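# Close and latch a locker door with a Stretch robot

## Task

Push the locker door shut until it latches, and make sure it stays shut by itself and not because the robot is holding it. Banging the door open counts as failure, and so does the robot toppling or finishing tilted. When finished, release the door and back the robot away from it.

## Robot and tools

ROBOT. The robot is a Hello Robot Stretch 4, about 1.6 m tall, with one arm. It has an omni-wheel base (rim no more than 0.23 m from the base origin), a lift on a mast, an arm that telescopes forward, a wrist with yaw, pitch and roll, and a two-finger gripper. There are four cameras. head_camera is at the mast top, looking forward and down; turn the base to aim it elsewhere. head_left_camera and head_right_camera are fisheyes beside it that look more steeply down and show the base and arm. wrist_camera sits behind the fingers and looks along them, with the fingertips near the bottom of its picture.

FRAMES. In the base frame the origin is on the floor under the base centre, x points forward, y left and z up. hand_pose is reported in this frame for a point between the open fingertips, and its printed value may be slightly off. The odometry frame is the base frame as it was at the start of the scene.

execute_actions. Its argument "actions" is a list holding one action or none. An empty list just returns the state and the images. An action has "base", "joints" or both, and may add "pace" and "contact_limits". Alternatively it is {"end_of_arm": "enable_torque"} by itself, which restarts any wrist or gripper motor that has shut off. The motions in one action start together and can finish at different times.

The "base" value is one relative command, an offset from where the base last measured itself:
- translate_m: -2 to 2 m, forward positive.
- strafe_m: -2 to 2 m, left positive.
- rotate_rad: -3.2 to 3.2 rad, counter-clockwise seen from above positive.

The "joints" value is absolute targets by name, each with its "done" tolerance:
- lift_m: 0 to 1.2 m, ±0.004.
- arm_m: 0 to 0.55 m extension, ±0.004.
- wrist_yaw_rad: -1.134 to 4.276, ±0.02. 0 is forward, positive is left, 3.14 is folded back, and above 3.4 the arm may interfere.
- wrist_pitch_rad: -1.117 to 4.259, ±0.05. 0 is level and 1.57 points down.
- wrist_roll_rad: -1.117 to 4.259, ±0.02. At 0 the fingers are level with each other; positive rolls clockwise seen from behind.
- gripper_m: -0.038 to 0.141 m fingertip gap. Below 0 the fingers press together.
A joint target outside its range is clipped, and the result says so. Any other out-of-range value or unknown key rejects the whole call and nothing moves.

"pace" is "slow", "default", "fast" or "max". Base speed is 0.1, 0.3, 0.4 or 0.6 m/s and turn rate 1, 2, 3 or 4 rad/s. Above lift_m 0.2 both are lowered, down to 0.3 m/s and 1 rad/s at lift 1.2. "contact_limits" accepts only arm_m, from 0 (gentlest) to 0.75, and defaults to 0.5. No single action runs longer than 15 s.

"cameras" lists the image sources: head_camera, head_left_camera, head_right_camera, wrist_camera or "all". If omitted or null you get all of them; [] gives none. The "pictures" line gives the order of the images.

A part you leave out of an action may still be driving toward its earlier target without showing it in its status. If any result reports a stop, the later execute_actions, wait and finished_scene calls in that same reply are skipped.

wait: seconds from 0 to 10. Nothing new is commanded, and it returns the state and images. zoom_image: camera plus region [x0,y0,x1,y1] in pixels from the top-left corner, at most 504x504, taken from that camera's latest full image. finished_scene: scene number (1 or 2). It ends the scene permanently and reports success. Replying without any tool call ends all the remaining scenes.

READINGS. lidar_m gives 12 distances in metres from the base origin, one per 30-degree sector: the 1st is straight ahead, counting counter-clockwise so the 4th is left, 7th behind and 10th right. "-" means nothing seen or closer than 0.25 m. The lidar covers roughly 0.15 m to robot height and can miss glass, thin legs and things behind. wrist_depth_mm is a 7x7 grid of depths in mm (100 to 2000) starting top-left, with "-" for invalid cells. base_odometry comes from wheel counts only. If turned_by_wheels and turned_by_imu differ by more than about 0.1 rad, the base hit something or slipped. base_tilt is in degrees, with forward and right positive and a constant bias of up to about 1.5. motor_effort is percent of maximum, positive toward higher joint values, with the peak in brackets. It is noisy and has a fixed bias. For wheel_0 to wheel_2, positive turns the base right.

STATUS. "done" means the target was reached; for the base it means the wheels turned the full amount. "off_target" means it stopped short and may still be pushing. "contact_stop_at_<key>" means it met resistance, and the lift, arm or wheels go slack. "limit_stop_at_tilt" means a lean beyond 6 degrees; the lift, arm and wheels go slack and ignore commands until it leans less. "limit_stop_at_own_body" is a self-collision stop. It can happen with pitch below -0.2 combined with roll below -0.4 or above 4. "torque_fault" means a wrist or gripper motor has gone limp; send enable_torque. on_its_own reports things this call did not command, and there "held at" is the target being held.

TIPS. At the start, unfold the wrist by sending lift_m 0.4 and wrist_yaw_rad 0 together. Close the door with moderate pushes at a low contact limit rather than shoving hard, and never swing it violently open. Avoid high-lift steady pushes, which can tip the robot. Do not drive into things, because pressing the gripper on a surface causes torque faults. Once the door has latched, stop touching it and back or strafe away so nothing holds it. Time spent thinking is not counted, but the simulation keeps running while you think.

Each tool is called after "Call:" as name(argument=value, ...), one argument or row to a line, values as JSON.

## Session

Call:
execute_actions(
  actions=[],
)

Scene clock: 0.00 s.
base_odometry: x=+0.000 y=+0.000 heading=+0.000 (m, m, rad; odometry frame)
turned_by_wheels: +0.000 (rad since the last result)
turned_by_imu: +0.000 (rad since the last result)
base_tilt: forward=+0.0 right=-0.2 (deg)
lidar_m: 1.33 1.32 1.40 2.07 2.51 2.70 2.47 1.94 2.59 1.47 1.42 1.53
base_status: not commanded
joint_positions: lift_m=+0.254 arm_m=+0.002 wrist_yaw_rad=+3.186 wrist_pitch_rad=-0.005 wrist_roll_rad=+0.010 gripper_m=+0.057
joint_status: not commanded
motor_effort: lift_m=+20 arm_m=+0 wrist_yaw_rad=+0 wrist_pitch_rad=-6 wrist_roll_rad=-1 gripper_m=-3 wheel_0=+0 wheel_1=-1 wheel_2=+0 (%)
hand_pose: x=-0.1196 y=+0.0747 z=+0.4340 quat_wxyz=(-0.022, +0.003, +0.005, +1.000) (m; base frame)
wrist_depth_mm: - 133 133 - - - - / - 109 133 - - - - / - 114 133 - - - - / 134 133 204 - - - - / 1708 - - - - - - / 1281 1576 196 1661 195 1661 1661 / 931 991 1138 109 1078 1098 1118
pictures: head_camera, head_left_camera, head_right_camera, wrist_camera
Images, in order (width x height): head_camera 420x560, head_left_camera 420x672, head_right_camera 420x672, wrist_camera 616x392.

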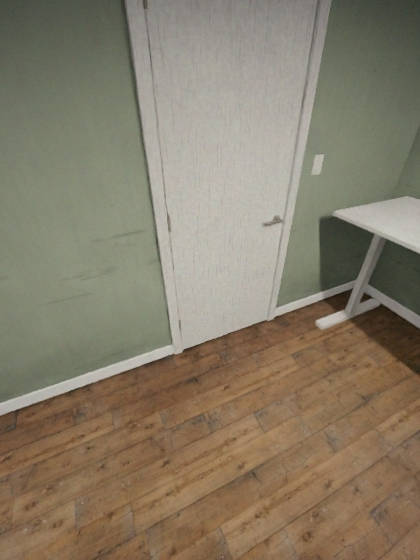

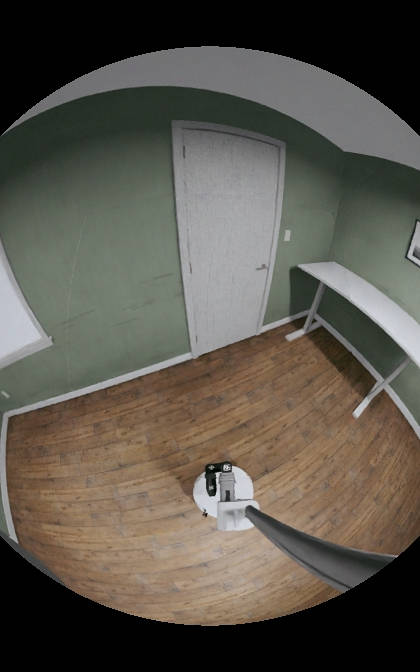

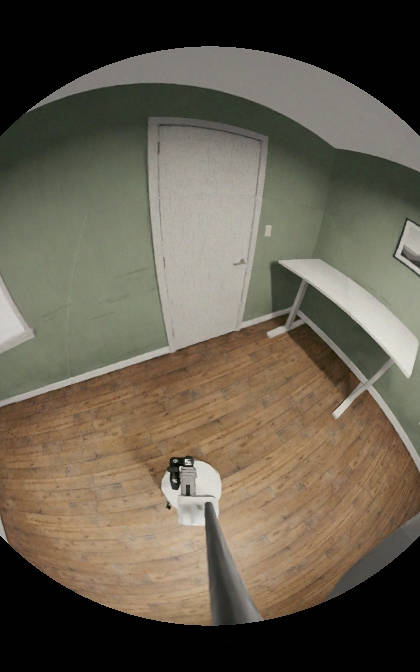

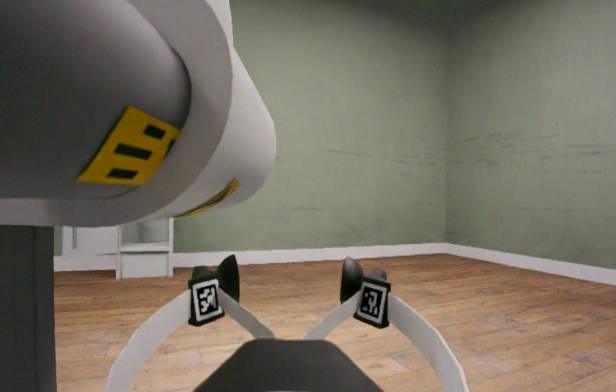

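Call:
execute_actions(
  actions=[
    {"base":{"rotate_rad":-2.8},"joints":{"lift_m":0.6,"wrist_yaw_rad":0,"gripper_m":0},"pace":"fast"},
  ],
  cameras=["head_camera","head_left_camera"],
)

Scene clock: 4.20 s.
base_odometry: x=+0.000 y=+0.000 heading=-2.800 (m, m, rad; odometry frame)
turned_by_wheels: -2.800 (rad since the last result)
turned_by_imu: -2.765 (rad since the last result)
base_tilt: forward=+0.0 right=-0.4 (deg)
lidar_m: 1.95 1.95 2.39 1.42 1.45 1.40 1.30 1.34 1.70 2.53 2.56 2.56
base_status: done
joint_positions: lift_m=+0.600 arm_m=+0.002 wrist_yaw_rad=+0.000 wrist_pitch_rad=-0.005 wrist_roll_rad=+0.010 gripper_m=+0.000
joint_status: all done
motor_effort: lift_m=+23(25) arm_m=+0(1) wrist_yaw_rad=-1(7) wrist_pitch_rad=-6(5) wrist_roll_rad=-1(1) gripper_m=-4(8) wheel_0=+0(8) wheel_1=-1(12) wheel_2=-1(9) (%)
hand_pose: x=+0.4609 y=-0.0873 z=+0.7795 quat_wxyz=(+1.000, +0.005, -0.003, +0.000) (m; base frame)
wrist_depth_mm: - - 1863 - - - - / - - 1863 - - - - / - - 1863 - - - - / - - 1921 - - - - / - - 1983 - - - - / - - 184 202 - - - / 1756 1618 1983 109 1708 1863 1921
pictures: head_camera, head_left_camera
Images, in order (width x height): head_camera 420x560, head_left_camera 420x672.

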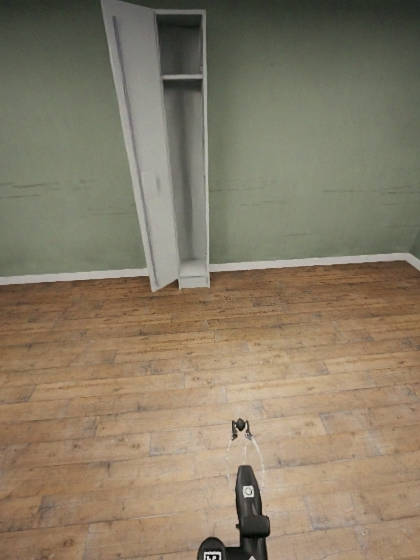

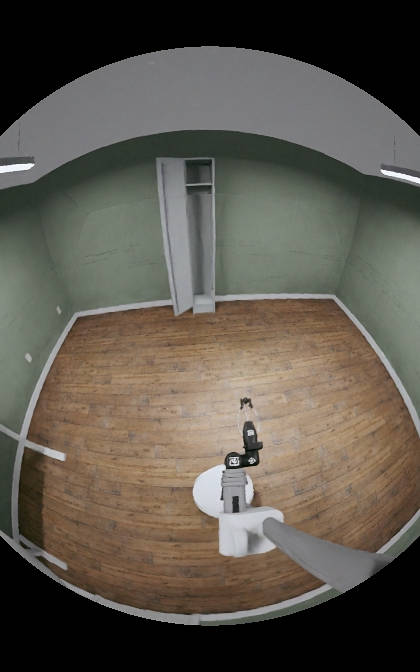

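Call:
execute_actions(
  actions=[
    {"base":{"strafe_m":0.8},"pace":"fast"},
  ],
  cameras=[],
)

Call:
execute_actions(
  actions=[
    {"base":{"translate_m":1.1},"pace":"fast"},
  ],
  cameras=["head_camera","head_left_camera"],
)

Scene clock: 9.47 s.
base_odometry: x=+0.268 y=-0.754 heading=-2.800 (m, m, rad; odometry frame)
turned_by_wheels: +0.000 (rad since the last result)
turned_by_imu: +0.003 (rad since the last result)
base_tilt: forward=+0.2 right=-0.3 (deg)
lidar_m: 1.90 2.23 1.52 0.62 0.62 0.84 1.37 1.40 1.83 3.32 3.41 2.20
base_status: done
joint_positions: lift_m=+0.600 arm_m=+0.002 wrist_yaw_rad=+0.000 wrist_pitch_rad=-0.005 wrist_roll_rad=+0.010 gripper_m=+0.000
joint_status: not commanded
motor_effort: lift_m=+23(23) arm_m=-1(0) wrist_yaw_rad=+0(1) wrist_pitch_rad=-6(6) wrist_roll_rad=+0(1) gripper_m=-5(5) wheel_0=+2(7) wheel_1=-2(12) wheel_2=+0(8) (%)
hand_pose: x=+0.4609 y=-0.0874 z=+0.7795 quat_wxyz=(+1.000, +0.005, -0.003, +0.000) (m; base frame)
wrist_depth_mm: 1983 - - - - - - / 1983 - - - - - - / - - - - - - - / - - - - - - - / 1983 - - - - - - / - - 185 202 1983 - - / 1708 1618 1921 109 1661 1863 1863
pictures: none
No camera images: the call's "cameras" was empty. Leave "cameras" out to get every camera's image.

Scene clock: 13.50 s.
base_odometry: x=-0.769 y=-1.123 heading=-2.800 (m, m, rad; odometry frame)
turned_by_wheels: +0.000 (rad since the last result)
turned_by_imu: -0.005 (rad since the last result)
base_tilt: forward=+0.0 right=-0.2 (deg)
lidar_m: 1.22 1.27 1.62 1.51 1.42 1.13 2.47 2.55 3.27 3.21 1.99 0.77
base_status: done
joint_positions: lift_m=+0.600 arm_m=+0.002 wrist_yaw_rad=+0.000 wrist_pitch_rad=-0.005 wrist_roll_rad=+0.010 gripper_m=+0.000
joint_status: not commanded
motor_effort: lift_m=+23(23) arm_m=+0(1) wrist_yaw_rad=+0(0) wrist_pitch_rad=-7(7) wrist_roll_rad=+0(0) gripper_m=-9(6) wheel_0=+1(8) wheel_1=+0(5) wheel_2=+2(18) (%)
hand_pose: x=+0.4609 y=-0.0874 z=+0.7795 quat_wxyz=(+1.000, +0.005, -0.003, +0.000) (m; base frame)
wrist_depth_mm: 960 976 1008 1042 1078 759 931 / 960 991 1008 1042 1060 768 904 / 960 991 1025 1025 1060 759 931 / 960 976 1008 1060 1060 768 891 / 960 1008 1025 1060 1060 798 904 / 976 991 185 202 580 1042 904 / 976 976 1008 109 1098 1042 931
pictures: head_camera, head_left_camera
Images, in order (width x height): head_camera 420x560, head_left_camera 420x672.

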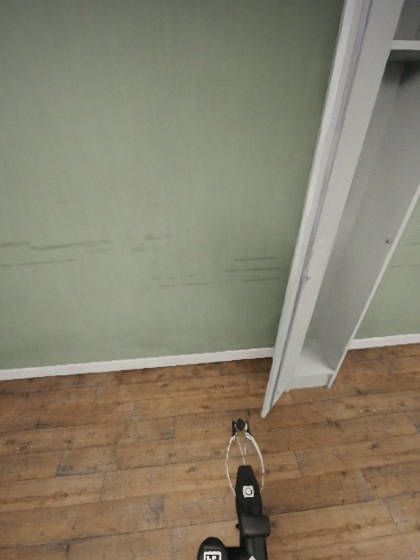

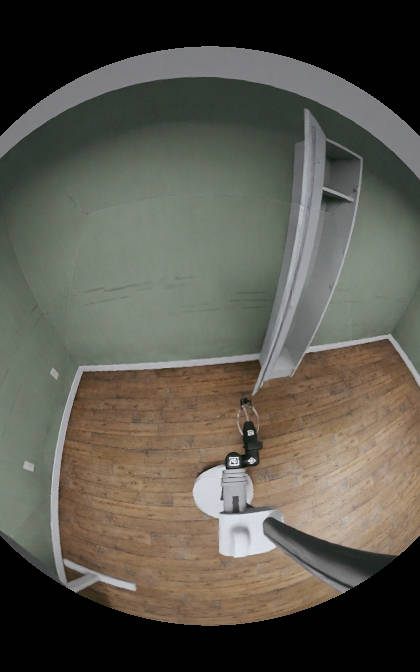

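Call:
execute_actions(
  actions=[
    {"joints":{"arm_m":0.36}},
  ],
  cameras=[],
)

Call:
execute_actions(
  actions=[
    {"base":{"strafe_m":-0.5},"pace":"slow"},
  ],
  cameras=["head_camera","head_left_camera"],
)

Scene clock: 17.03 s.
base_odometry: x=-0.769 y=-1.123 heading=-2.800 (m, m, rad; odometry frame)
turned_by_wheels: +0.000 (rad since the last result)
turned_by_imu: +0.000 (rad since the last result)
base_tilt: forward=+0.1 right=-0.1 (deg)
lidar_m: 1.22 1.25 1.61 1.52 1.40 1.13 2.48 2.54 3.24 3.20 1.97 0.82
base_status: not commanded
joint_positions: lift_m=+0.600 arm_m=+0.359 wrist_yaw_rad=+0.000 wrist_pitch_rad=-0.005 wrist_roll_rad=+0.010 gripper_m=+0.000
joint_status: all done
motor_effort: lift_m=+23(23) arm_m=+8(9) wrist_yaw_rad=+0(1) wrist_pitch_rad=-6(6) wrist_roll_rad=-1(1) gripper_m=-7(10) wheel_0=+1(1) wheel_1=-1(0) wheel_2=+1(2) (%)
hand_pose: x=+0.8180 y=-0.0874 z=+0.7795 quat_wxyz=(+1.000, +0.005, -0.003, +0.000) (m; base frame)
wrist_depth_mm: 627 647 661 676 715 707 530 / 627 640 661 683 707 707 530 / 634 647 668 691 707 707 530 / 627 647 668 691 699 707 530 / 634 647 661 683 707 699 525 / 634 647 184 202 707 691 521 / 627 634 661 109 707 668 517
pictures: none
No camera images: the call's "cameras" was empty. Leave "cameras" out to get every camera's image.

Scene clock: 23.17 s.
base_odometry: x=-0.936 y=-0.652 heading=-2.800 (m, m, rad; odometry frame)
turned_by_wheels: +0.000 (rad since the last result)
turned_by_imu: +0.000 (rad since the last result)
base_tilt: forward=+0.1 right=-0.1 (deg)
lidar_m: 0.96 1.31 1.68 2.02 1.51 1.62 2.43 2.49 2.94 2.73 2.08 1.02
base_status: done
joint_positions: lift_m=+0.600 arm_m=+0.359 wrist_yaw_rad=+0.000 wrist_pitch_rad=-0.005 wrist_roll_rad=+0.010 gripper_m=+0.000
joint_status: not commanded
motor_effort: lift_m=+23(23) arm_m=+7(8) wrist_yaw_rad=+0(30) wrist_pitch_rad=-6(7) wrist_roll_rad=-2(1) gripper_m=-7(11) wheel_0=+1(19) wheel_1=-3(9) wheel_2=+0(3) (%)
hand_pose: x=+0.8180 y=-0.0874 z=+0.7795 quat_wxyz=(+1.000, +0.005, -0.003, +0.000) (m; base frame)
wrist_depth_mm: 676 691 397 399 402 788 820 / 676 691 397 399 399 778 809 / 676 699 399 402 402 778 820 / 676 691 397 399 402 798 809 / 676 691 397 399 402 798 831 / 676 691 184 203 402 788 820 / 676 691 397 109 402 788 820
pictures: head_camera, head_left_camera
Images, in order (width x height): head_camera 420x560, head_left_camera 420x672.

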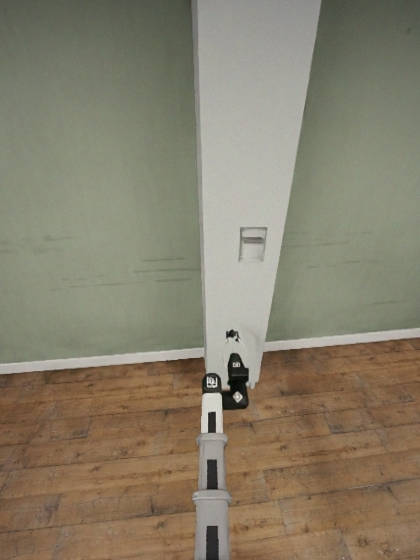

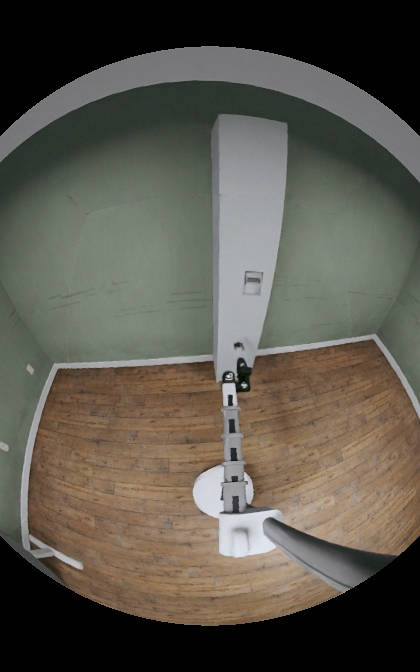

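Slightly ajar (its depth slope is flatter than the wall's); push.

Call:
execute_actions(
  actions=[
    {"base":{"translate_m":0.08},"pace":"slow"},
  ],
  cameras=[],
)

Call:
execute_actions(
  actions=[
    {"joints":{"arm_m":0.55},"pace":"slow","contact_limits":{"arm_m":0.35}},
  ],
  cameras=[],
)

Call:
execute_actions(
  actions=[
    {"joints":{"arm_m":0.28}},
  ],
  cameras=["head_camera"],
)

Scene clock: 27.10 s.
base_odometry: x=-1.011 y=-0.678 heading=-2.800 (m, m, rad; odometry frame)
turned_by_wheels: +0.000 (rad since the last result)
turned_by_imu: +0.000 (rad since the last result)
base_tilt: forward=-0.1 right=-0.2 (deg)
lidar_m: 0.86 1.22 1.58 2.02 1.54 1.64 2.50 2.59 2.93 2.69 1.94 0.94
base_status: done
joint_positions: lift_m=+0.600 arm_m=+0.359 wrist_yaw_rad=+0.000 wrist_pitch_rad=-0.005 wrist_roll_rad=+0.010 gripper_m=+0.000
joint_status: not commanded
motor_effort: lift_m=+23(23) arm_m=+7(7) wrist_yaw_rad=-1(1) wrist_pitch_rad=-7(5) wrist_roll_rad=+0(2) gripper_m=-8(7) wheel_0=+1(2) wheel_1=+2(2) wheel_2=-3(9) (%)
hand_pose: x=+0.8181 y=-0.0874 z=+0.7795 quat_wxyz=(+1.000, +0.005, -0.003, +0.000) (m; base frame)
wrist_depth_mm: 597 615 315 319 320 322 715 / 597 609 315 319 320 322 732 / 603 615 317 317 320 320 732 / 597 609 317 320 320 322 715 / 603 615 319 319 320 322 723 / 597 615 184 202 322 324 732 / 603 319 320 109 320 325 723
pictures: none
No camera images: the call's "cameras" was empty. Leave "cameras" out to get every camera's image.

Scene clock: 29.10 s.
base_odometry: x=-1.011 y=-0.678 heading=-2.800 (m, m, rad; odometry frame)
turned_by_wheels: +0.000 (rad since the last result)
turned_by_imu: +0.002 (rad since the last result)
base_tilt: forward=+0.0 right=-0.2 (deg)
lidar_m: 0.88 1.21 1.56 2.03 1.53 1.61 2.50 2.58 2.90 2.70 1.97 0.96
base_status: not commanded
joint_positions: lift_m=+0.600 arm_m=+0.457 wrist_yaw_rad=-0.006 wrist_pitch_rad=-0.006 wrist_roll_rad=+0.010 gripper_m=+0.000
joint_status: arm_m contact_stop (moved +0.099 of +0.191)
on_its_own: arm_m is slack since a contact_stop (your +0.550 is given up); wrist_yaw_rad is at rest, and its effort (+19) is outside its rest range (-13 to +13)
motor_effort: lift_m=+23(23) arm_m=+0(21) wrist_yaw_rad=+19(33) wrist_pitch_rad=-4(5) wrist_roll_rad=-1(1) gripper_m=-2(7) wheel_0=+2(3) wheel_1=+1(3) wheel_2=-8(12) (%)
contact_limits: arm_m 0.35
hand_pose: x=+0.9161 y=-0.0893 z=+0.7797 quat_wxyz=(+1.000, +0.005, -0.003, -0.003) (m; base frame)
wrist_depth_mm: 504 220 226 234 241 251 439 / 508 221 226 234 241 250 439 / 508 222 226 234 242 251 615 / 508 222 227 235 242 251 621 / 508 223 228 234 242 251 621 / 512 222 187 202 242 252 621 / 508 221 227 109 241 252 621
pictures: none
No camera images: the call's "cameras" was empty. Leave "cameras" out to get every camera's image.

not run: a stop came earlier in this reply.

Call:
execute_actions(
  actions=[
    {"joints":{"arm_m":0.28}},
  ],
  cameras=[],
)

Scene clock: 31.37 s.
base_odometry: x=-1.011 y=-0.678 heading=-2.800 (m, m, rad; odometry frame)
turned_by_wheels: +0.000 (rad since the last result)
turned_by_imu: +0.001 (rad since the last result)
base_tilt: forward=+0.2 right=-0.3 (deg)
lidar_m: 0.88 1.23 1.57 2.03 1.54 1.59 2.50 2.59 2.92 2.71 1.95 0.97
base_status: not commanded
joint_positions: lift_m=+0.600 arm_m=+0.281 wrist_yaw_rad=+0.000 wrist_pitch_rad=-0.005 wrist_roll_rad=+0.010 gripper_m=+0.000
joint_status: all done
motor_effort: lift_m=+23(23) arm_m=-8(8) wrist_yaw_rad=+1(19) wrist_pitch_rad=-7(5) wrist_roll_rad=+0(1) gripper_m=-8(8) wheel_0=+1(2) wheel_1=+1(1) wheel_2=-2(7) (%)
hand_pose: x=+0.7408 y=-0.0874 z=+0.7795 quat_wxyz=(+1.000, +0.005, -0.003, +0.000) (m; base frame)
wrist_depth_mm: 668 691 399 410 439 778 798 / 676 691 399 407 421 788 820 / 676 691 399 407 421 778 820 / 676 699 399 410 424 788 809 / 676 691 402 410 424 788 820 / 668 699 184 202 421 788 809 / 676 691 399 109 421 788 820
pictures: none
No camera images: the call's "cameras" was empty. Leave "cameras" out to get every camera's image.

Call:
finished_scene(
  scene=1,
)

The scene is finished: the task was done.


## Next scene

The same job, from a new start.

Call:
execute_actions(
  actions=[],
)

Scene clock: 0.00 s.
base_odometry: x=+0.000 y=+0.000 heading=+0.000 (m, m, rad; odometry frame)
turned_by_wheels: +0.000 (rad since the last result)
turned_by_imu: +0.000 (rad since the last result)
base_tilt: forward=+0.1 right=-0.1 (deg)
lidar_m: 1.39 1.63 2.76 2.91 2.74 2.08 2.31 2.17 1.08 1.06 1.19 1.41
base_status: not commanded
joint_positions: lift_m=+0.165 arm_m=+0.002 wrist_yaw_rad=+3.193 wrist_pitch_rad=-0.005 wrist_roll_rad=+0.010 gripper_m=+0.057
joint_status: not commanded
motor_effort: lift_m=+20 arm_m=-1 wrist_yaw_rad=+0 wrist_pitch_rad=-6 wrist_roll_rad=+0 gripper_m=-4 wheel_0=+0 wheel_1=-1 wheel_2=+0 (%)
hand_pose: x=-0.1201 y=+0.0726 z=+0.3448 quat_wxyz=(-0.026, +0.003, +0.005, +1.000) (m; base frame)
wrist_depth_mm: - - 133 - - - 1756 / - - 133 - - - 1756 / - 114 134 - - - 1756 / 135 134 222 - - - 1708 / 224 - - - - - 1863 / 224 1138 196 1160 197 1336 1308 / 224 759 854 - 854 854 931
pictures: head_camera, head_left_camera, head_right_camera, wrist_camera
Images, in order (width x height): head_camera 420x560, head_left_camera 420x672, head_right_camera 420x672, wrist_camera 616x392.

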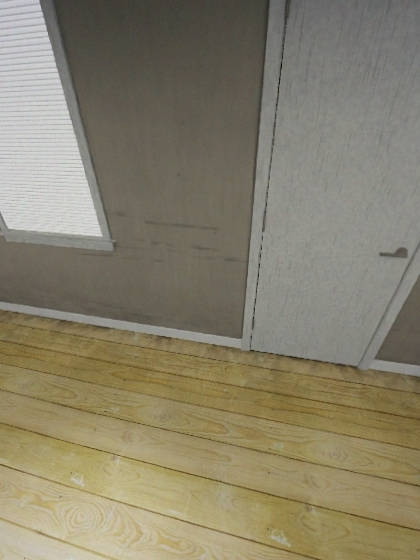

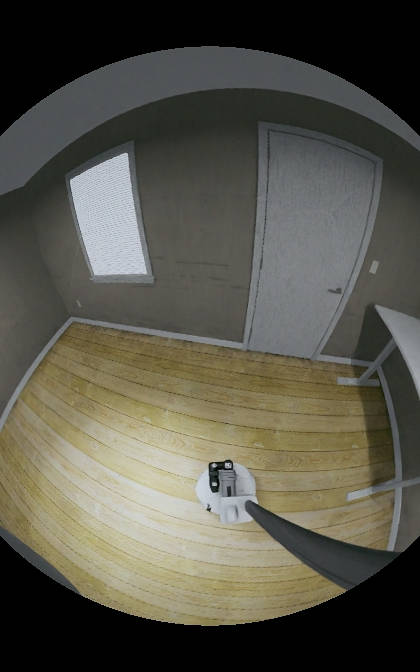

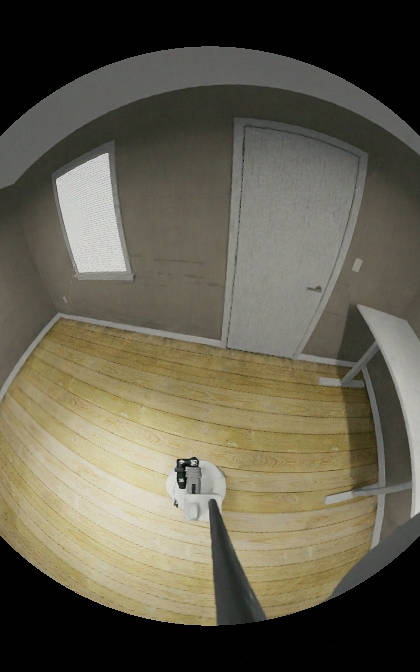

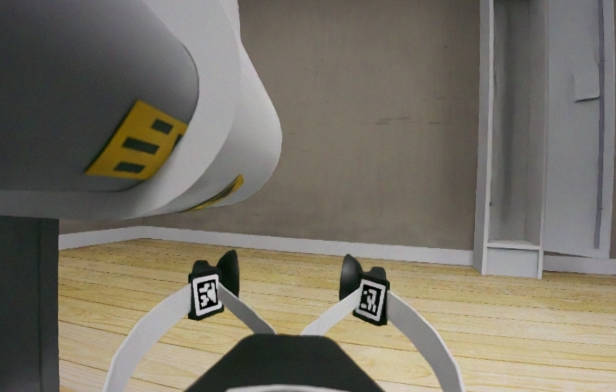

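Call:
execute_actions(
  actions=[
    {"base":{"rotate_rad":2.95},"joints":{"lift_m":0.6,"wrist_yaw_rad":0,"gripper_m":0},"pace":"fast"},
  ],
  cameras=["head_camera","head_left_camera"],
)

Scene clock: 4.33 s.
base_odometry: x=+0.000 y=+0.000 heading=+2.950 (m, m, rad; odometry frame)
turned_by_wheels: +2.950 (rad since the last result)
turned_by_imu: +2.914 (rad since the last result)
base_tilt: forward=+0.0 right=-0.3 (deg)
lidar_m: 2.31 2.44 1.09 1.04 1.12 1.43 1.41 1.51 2.13 2.92 3.10 2.08
base_status: done
joint_positions: lift_m=+0.600 arm_m=+0.002 wrist_yaw_rad=+0.000 wrist_pitch_rad=-0.005 wrist_roll_rad=+0.010 gripper_m=+0.000
joint_status: all done
motor_effort: lift_m=+23(28) arm_m=-1(0) wrist_yaw_rad=-1(7) wrist_pitch_rad=-6(6) wrist_roll_rad=+0(1) gripper_m=-6(3) wheel_0=-1(15) wheel_1=-1(7) wheel_2=-1(11) (%)
hand_pose: x=+0.4610 y=-0.0873 z=+0.7795 quat_wxyz=(+1.000, +0.005, -0.003, +0.000) (m; base frame)
wrist_depth_mm: - - - - - 1708 - / - - - - - 1661 - / - - - - - 1708 - / - - - - - 1708 - / - - - - - 1618 - / - - 183 192 1921 1661 - / 1618 1537 1708 - 1661 1756 1808
pictures: head_camera, head_left_camera
Images, in order (width x height): head_camera 420x560, head_left_camera 420x672.

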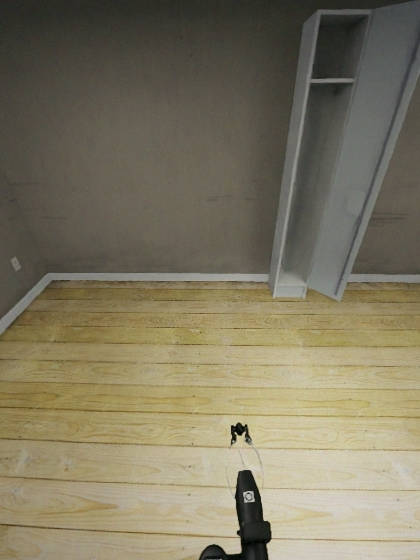

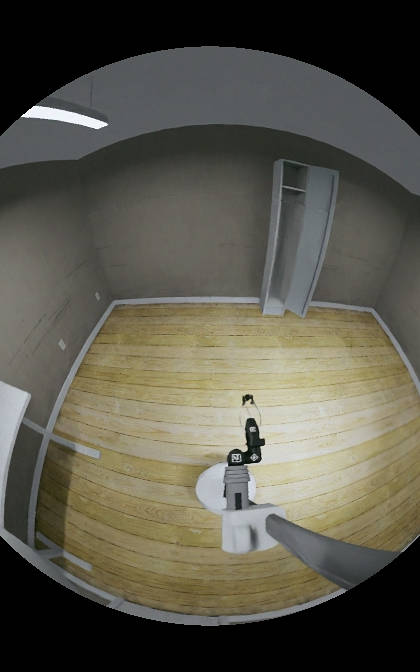

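Call:
execute_actions(
  actions=[
    {"base":{"strafe_m":-1.3},"pace":"fast"},
  ],
  cameras=[],
)

Call:
execute_actions(
  actions=[
    {"base":{"translate_m":1.05},"pace":"fast"},
  ],
  cameras=["head_camera","head_left_camera"],
)

Scene clock: 10.03 s.
base_odometry: x=+0.248 y=+1.276 heading=+2.950 (m, m, rad; odometry frame)
turned_by_wheels: +0.000 (rad since the last result)
turned_by_imu: -0.005 (rad since the last result)
base_tilt: forward=+0.1 right=-0.1 (deg)
lidar_m: 1.76 2.11 3.23 2.37 2.00 1.54 1.47 1.55 1.67 1.60 1.70 2.32
base_status: done
joint_positions: lift_m=+0.600 arm_m=+0.002 wrist_yaw_rad=+0.000 wrist_pitch_rad=-0.005 wrist_roll_rad=+0.010 gripper_m=+0.000
joint_status: not commanded
motor_effort: lift_m=+24(23) arm_m=+0(0) wrist_yaw_rad=+0(1) wrist_pitch_rad=-5(4) wrist_roll_rad=+1(0) gripper_m=-5(8) wheel_0=-1(9) wheel_1=+2(12) wheel_2=+0(1) (%)
hand_pose: x=+0.4609 y=-0.0874 z=+0.7795 quat_wxyz=(+1.000, +0.005, -0.003, +0.000) (m; base frame)
wrist_depth_mm: - - 1756 - - - 1983 / - - - - - - - / - - 1708 - - - - / - - 1708 - - - - / - - - - - - - / - - 183 192 - - - / 1576 1576 1661 - 1661 1808 1863
pictures: none
No camera images: the call's "cameras" was empty. Leave "cameras" out to get every camera's image.

Scene clock: 13.93 s.
base_odometry: x=-0.783 y=+1.476 heading=+2.950 (m, m, rad; odometry frame)
turned_by_wheels: +0.000 (rad since the last result)
turned_by_imu: -0.005 (rad since the last result)
base_tilt: forward=+0.0 right=-0.3 (deg)
lidar_m: 0.75 0.71 1.80 3.09 2.52 2.62 2.53 2.27 1.70 1.64 1.69 1.24
base_status: done
joint_positions: lift_m=+0.600 arm_m=+0.002 wrist_yaw_rad=+0.000 wrist_pitch_rad=-0.005 wrist_roll_rad=+0.010 gripper_m=+0.000
joint_status: not commanded
motor_effort: lift_m=+24(23) arm_m=-1(1) wrist_yaw_rad=-1(0) wrist_pitch_rad=-5(6) wrist_roll_rad=+0(2) gripper_m=-5(6) wheel_0=+1(6) wheel_1=+1(6) wheel_2=+2(8) (%)
hand_pose: x=+0.4609 y=-0.0874 z=+0.7795 quat_wxyz=(+1.000, +0.005, -0.003, +0.000) (m; base frame)
wrist_depth_mm: 517 991 960 960 960 976 960 / 492 976 991 976 960 960 960 / 559 976 976 960 976 976 960 / 554 976 976 976 960 976 960 / 544 976 976 976 976 976 960 / 554 976 183 193 976 960 960 / 559 854 976 - 991 976 976
pictures: head_camera, head_left_camera
Images, in order (width x height): head_camera 420x560, head_left_camera 420x672.

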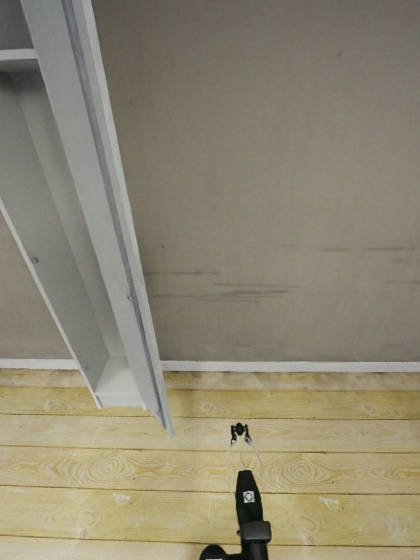

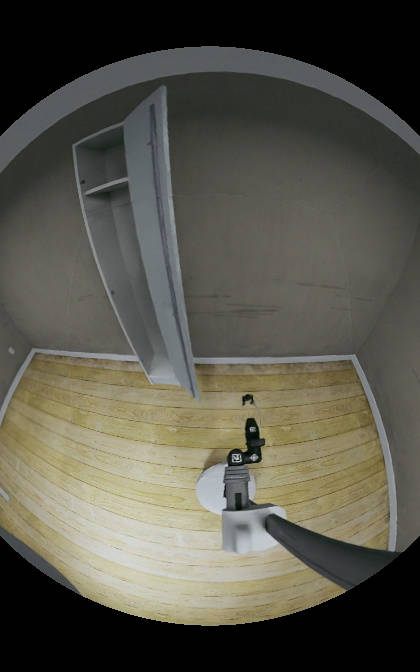

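Call:
execute_actions(
  actions=[
    {"joints":{"arm_m":0.31}},
  ],
  cameras=[],
)

Call:
execute_actions(
  actions=[
    {"base":{"strafe_m":0.62},"pace":"slow"},
  ],
  cameras=["head_camera"],
)

Scene clock: 17.43 s.
base_odometry: x=-0.783 y=+1.476 heading=+2.950 (m, m, rad; odometry frame)
turned_by_wheels: +0.000 (rad since the last result)
turned_by_imu: +0.000 (rad since the last result)
base_tilt: forward=+0.2 right=-0.3 (deg)
lidar_m: 0.73 0.73 1.79 3.10 2.52 2.60 2.53 2.27 1.70 1.63 1.68 1.24
base_status: not commanded
joint_positions: lift_m=+0.600 arm_m=+0.309 wrist_yaw_rad=+0.000 wrist_pitch_rad=-0.005 wrist_roll_rad=+0.010 gripper_m=+0.000
joint_status: all done
motor_effort: lift_m=+24(24) arm_m=+7(7) wrist_yaw_rad=-1(1) wrist_pitch_rad=-6(7) wrist_roll_rad=-2(0) gripper_m=-8(8) wheel_0=+1(1) wheel_1=+1(1) wheel_2=+2(2) (%)
hand_pose: x=+0.7681 y=-0.0874 z=+0.7795 quat_wxyz=(+1.000, +0.005, -0.003, +0.000) (m; base frame)
wrist_depth_mm: 668 676 676 668 661 661 668 / 676 668 676 668 661 668 668 / 676 676 676 668 676 668 661 / 676 676 676 668 668 668 668 / 683 676 683 676 668 668 668 / 676 676 183 192 676 683 668 / 676 676 683 - 668 668 668
pictures: none
No camera images: the call's "cameras" was empty. Leave "cameras" out to get every camera's image.

Scene clock: 24.77 s.
base_odometry: x=-0.901 y=+0.868 heading=+2.950 (m, m, rad; odometry frame)
turned_by_wheels: +0.000 (rad since the last result)
turned_by_imu: -0.006 (rad since the last result)
base_tilt: forward=+0.1 right=-0.2 (deg)
lidar_m: 0.84 1.29 1.81 2.48 1.92 2.58 2.53 2.66 2.35 2.28 1.69 1.28
base_status: done
joint_positions: lift_m=+0.600 arm_m=+0.309 wrist_yaw_rad=+0.000 wrist_pitch_rad=-0.005 wrist_roll_rad=+0.010 gripper_m=+0.000
joint_status: not commanded
motor_effort: lift_m=+23(24) arm_m=+6(7) wrist_yaw_rad=+1(58) wrist_pitch_rad=-7(6) wrist_roll_rad=-1(0) gripper_m=-10(9) wheel_0=+0(19) wheel_1=+1(5) wheel_2=+0(13) (%)
hand_pose: x=+0.7681 y=-0.0875 z=+0.7795 quat_wxyz=(+1.000, +0.005, -0.003, +0.000) (m; base frame)
wrist_depth_mm: 691 294 342 347 366 691 683 / 691 296 340 345 366 683 683 / 691 296 315 340 366 691 683 / 691 297 315 340 368 691 691 / 691 298 315 338 370 691 699 / 707 296 183 193 368 691 683 / 699 291 312 - 366 699 691
pictures: head_camera
Images, in order (width x height): head_camera 420x560.

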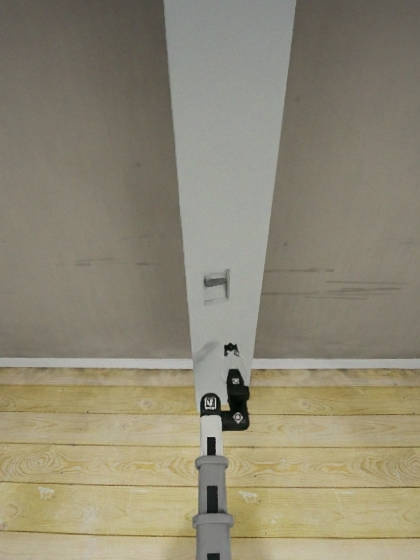

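Call:
execute_actions(
  actions=[
    {"joints":{"arm_m":0.55},"pace":"slow","contact_limits":{"arm_m":0.35}},
  ],
  cameras=[],
)

Scene clock: 28.13 s.
base_odometry: x=-0.901 y=+0.867 heading=+2.950 (m, m, rad; odometry frame)
turned_by_wheels: +0.000 (rad since the last result)
turned_by_imu: +0.002 (rad since the last result)
base_tilt: forward=+0.2 right=-0.2 (deg)
lidar_m: 0.91 1.29 1.84 2.47 1.91 2.57 2.52 2.66 2.35 2.28 1.71 1.27
base_status: not commanded
joint_positions: lift_m=+0.600 arm_m=+0.457 wrist_yaw_rad=-0.006 wrist_pitch_rad=-0.006 wrist_roll_rad=+0.010 gripper_m=+0.000
joint_status: arm_m contact_stop (moved +0.148 of +0.241)
on_its_own: arm_m is slack since a contact_stop (your +0.550 is given up); wrist_yaw_rad is at rest, and its effort (+16) is outside its rest range (-13 to +13)
motor_effort: lift_m=+23(23) arm_m=+0(21) wrist_yaw_rad=+16(36) wrist_pitch_rad=-4(5) wrist_roll_rad=+0(0) gripper_m=-6(6) wheel_0=+4(5) wheel_1=+2(3) wheel_2=-5(10) (%)
contact_limits: arm_m 0.35
hand_pose: x=+0.9160 y=-0.0891 z=+0.7797 quat_wxyz=(+1.000, +0.005, -0.003, -0.003) (m; base frame)
wrist_depth_mm: 231 238 263 232 232 231 544 / 232 232 232 232 233 231 544 / 233 233 232 233 232 233 544 / 234 233 233 233 232 232 544 / 234 234 233 233 233 234 549 / 234 234 187 202 234 235 549 / 235 234 234 - 235 235 554
pictures: none
No camera images: the call's "cameras" was empty. Leave "cameras" out to get every camera's image.

Call:
execute_actions(
  actions=[
    {"joints":{"arm_m":0.3}},
  ],
  cameras=[],
)

Scene clock: 30.63 s.
base_odometry: x=-0.901 y=+0.867 heading=+2.950 (m, m, rad; odometry frame)
turned_by_wheels: +0.000 (rad since the last result)
turned_by_imu: +0.001 (rad since the last result)
base_tilt: forward=+0.3 right=-0.2 (deg)
lidar_m: 0.90 1.30 1.84 2.47 1.93 2.57 2.50 2.65 2.36 2.27 1.68 1.27
base_status: not commanded
joint_positions: lift_m=+0.600 arm_m=+0.301 wrist_yaw_rad=+0.000 wrist_pitch_rad=-0.005 wrist_roll_rad=+0.010 gripper_m=+0.000
joint_status: all done
motor_effort: lift_m=+23(23) arm_m=-7(7) wrist_yaw_rad=+0(16) wrist_pitch_rad=-6(6) wrist_roll_rad=-1(0) gripper_m=-6(10) wheel_0=+3(3) wheel_1=+1(2) wheel_2=-1(5) (%)
hand_pose: x=+0.7607 y=-0.0874 z=+0.7795 quat_wxyz=(+1.000, +0.005, -0.003, +0.000) (m; base frame)
wrist_depth_mm: 691 699 413 387 384 691 683 / 707 699 418 384 387 691 699 / 707 699 389 387 387 691 699 / 707 699 387 387 387 699 699 / 715 699 387 384 387 699 699 / 707 699 183 193 387 699 699 / 707 389 389 - 387 707 707
pictures: none
No camera images: the call's "cameras" was empty. Leave "cameras" out to get every camera's image.

Call:
finished_scene(
  scene=2,
)

The scene is finished: the task was done.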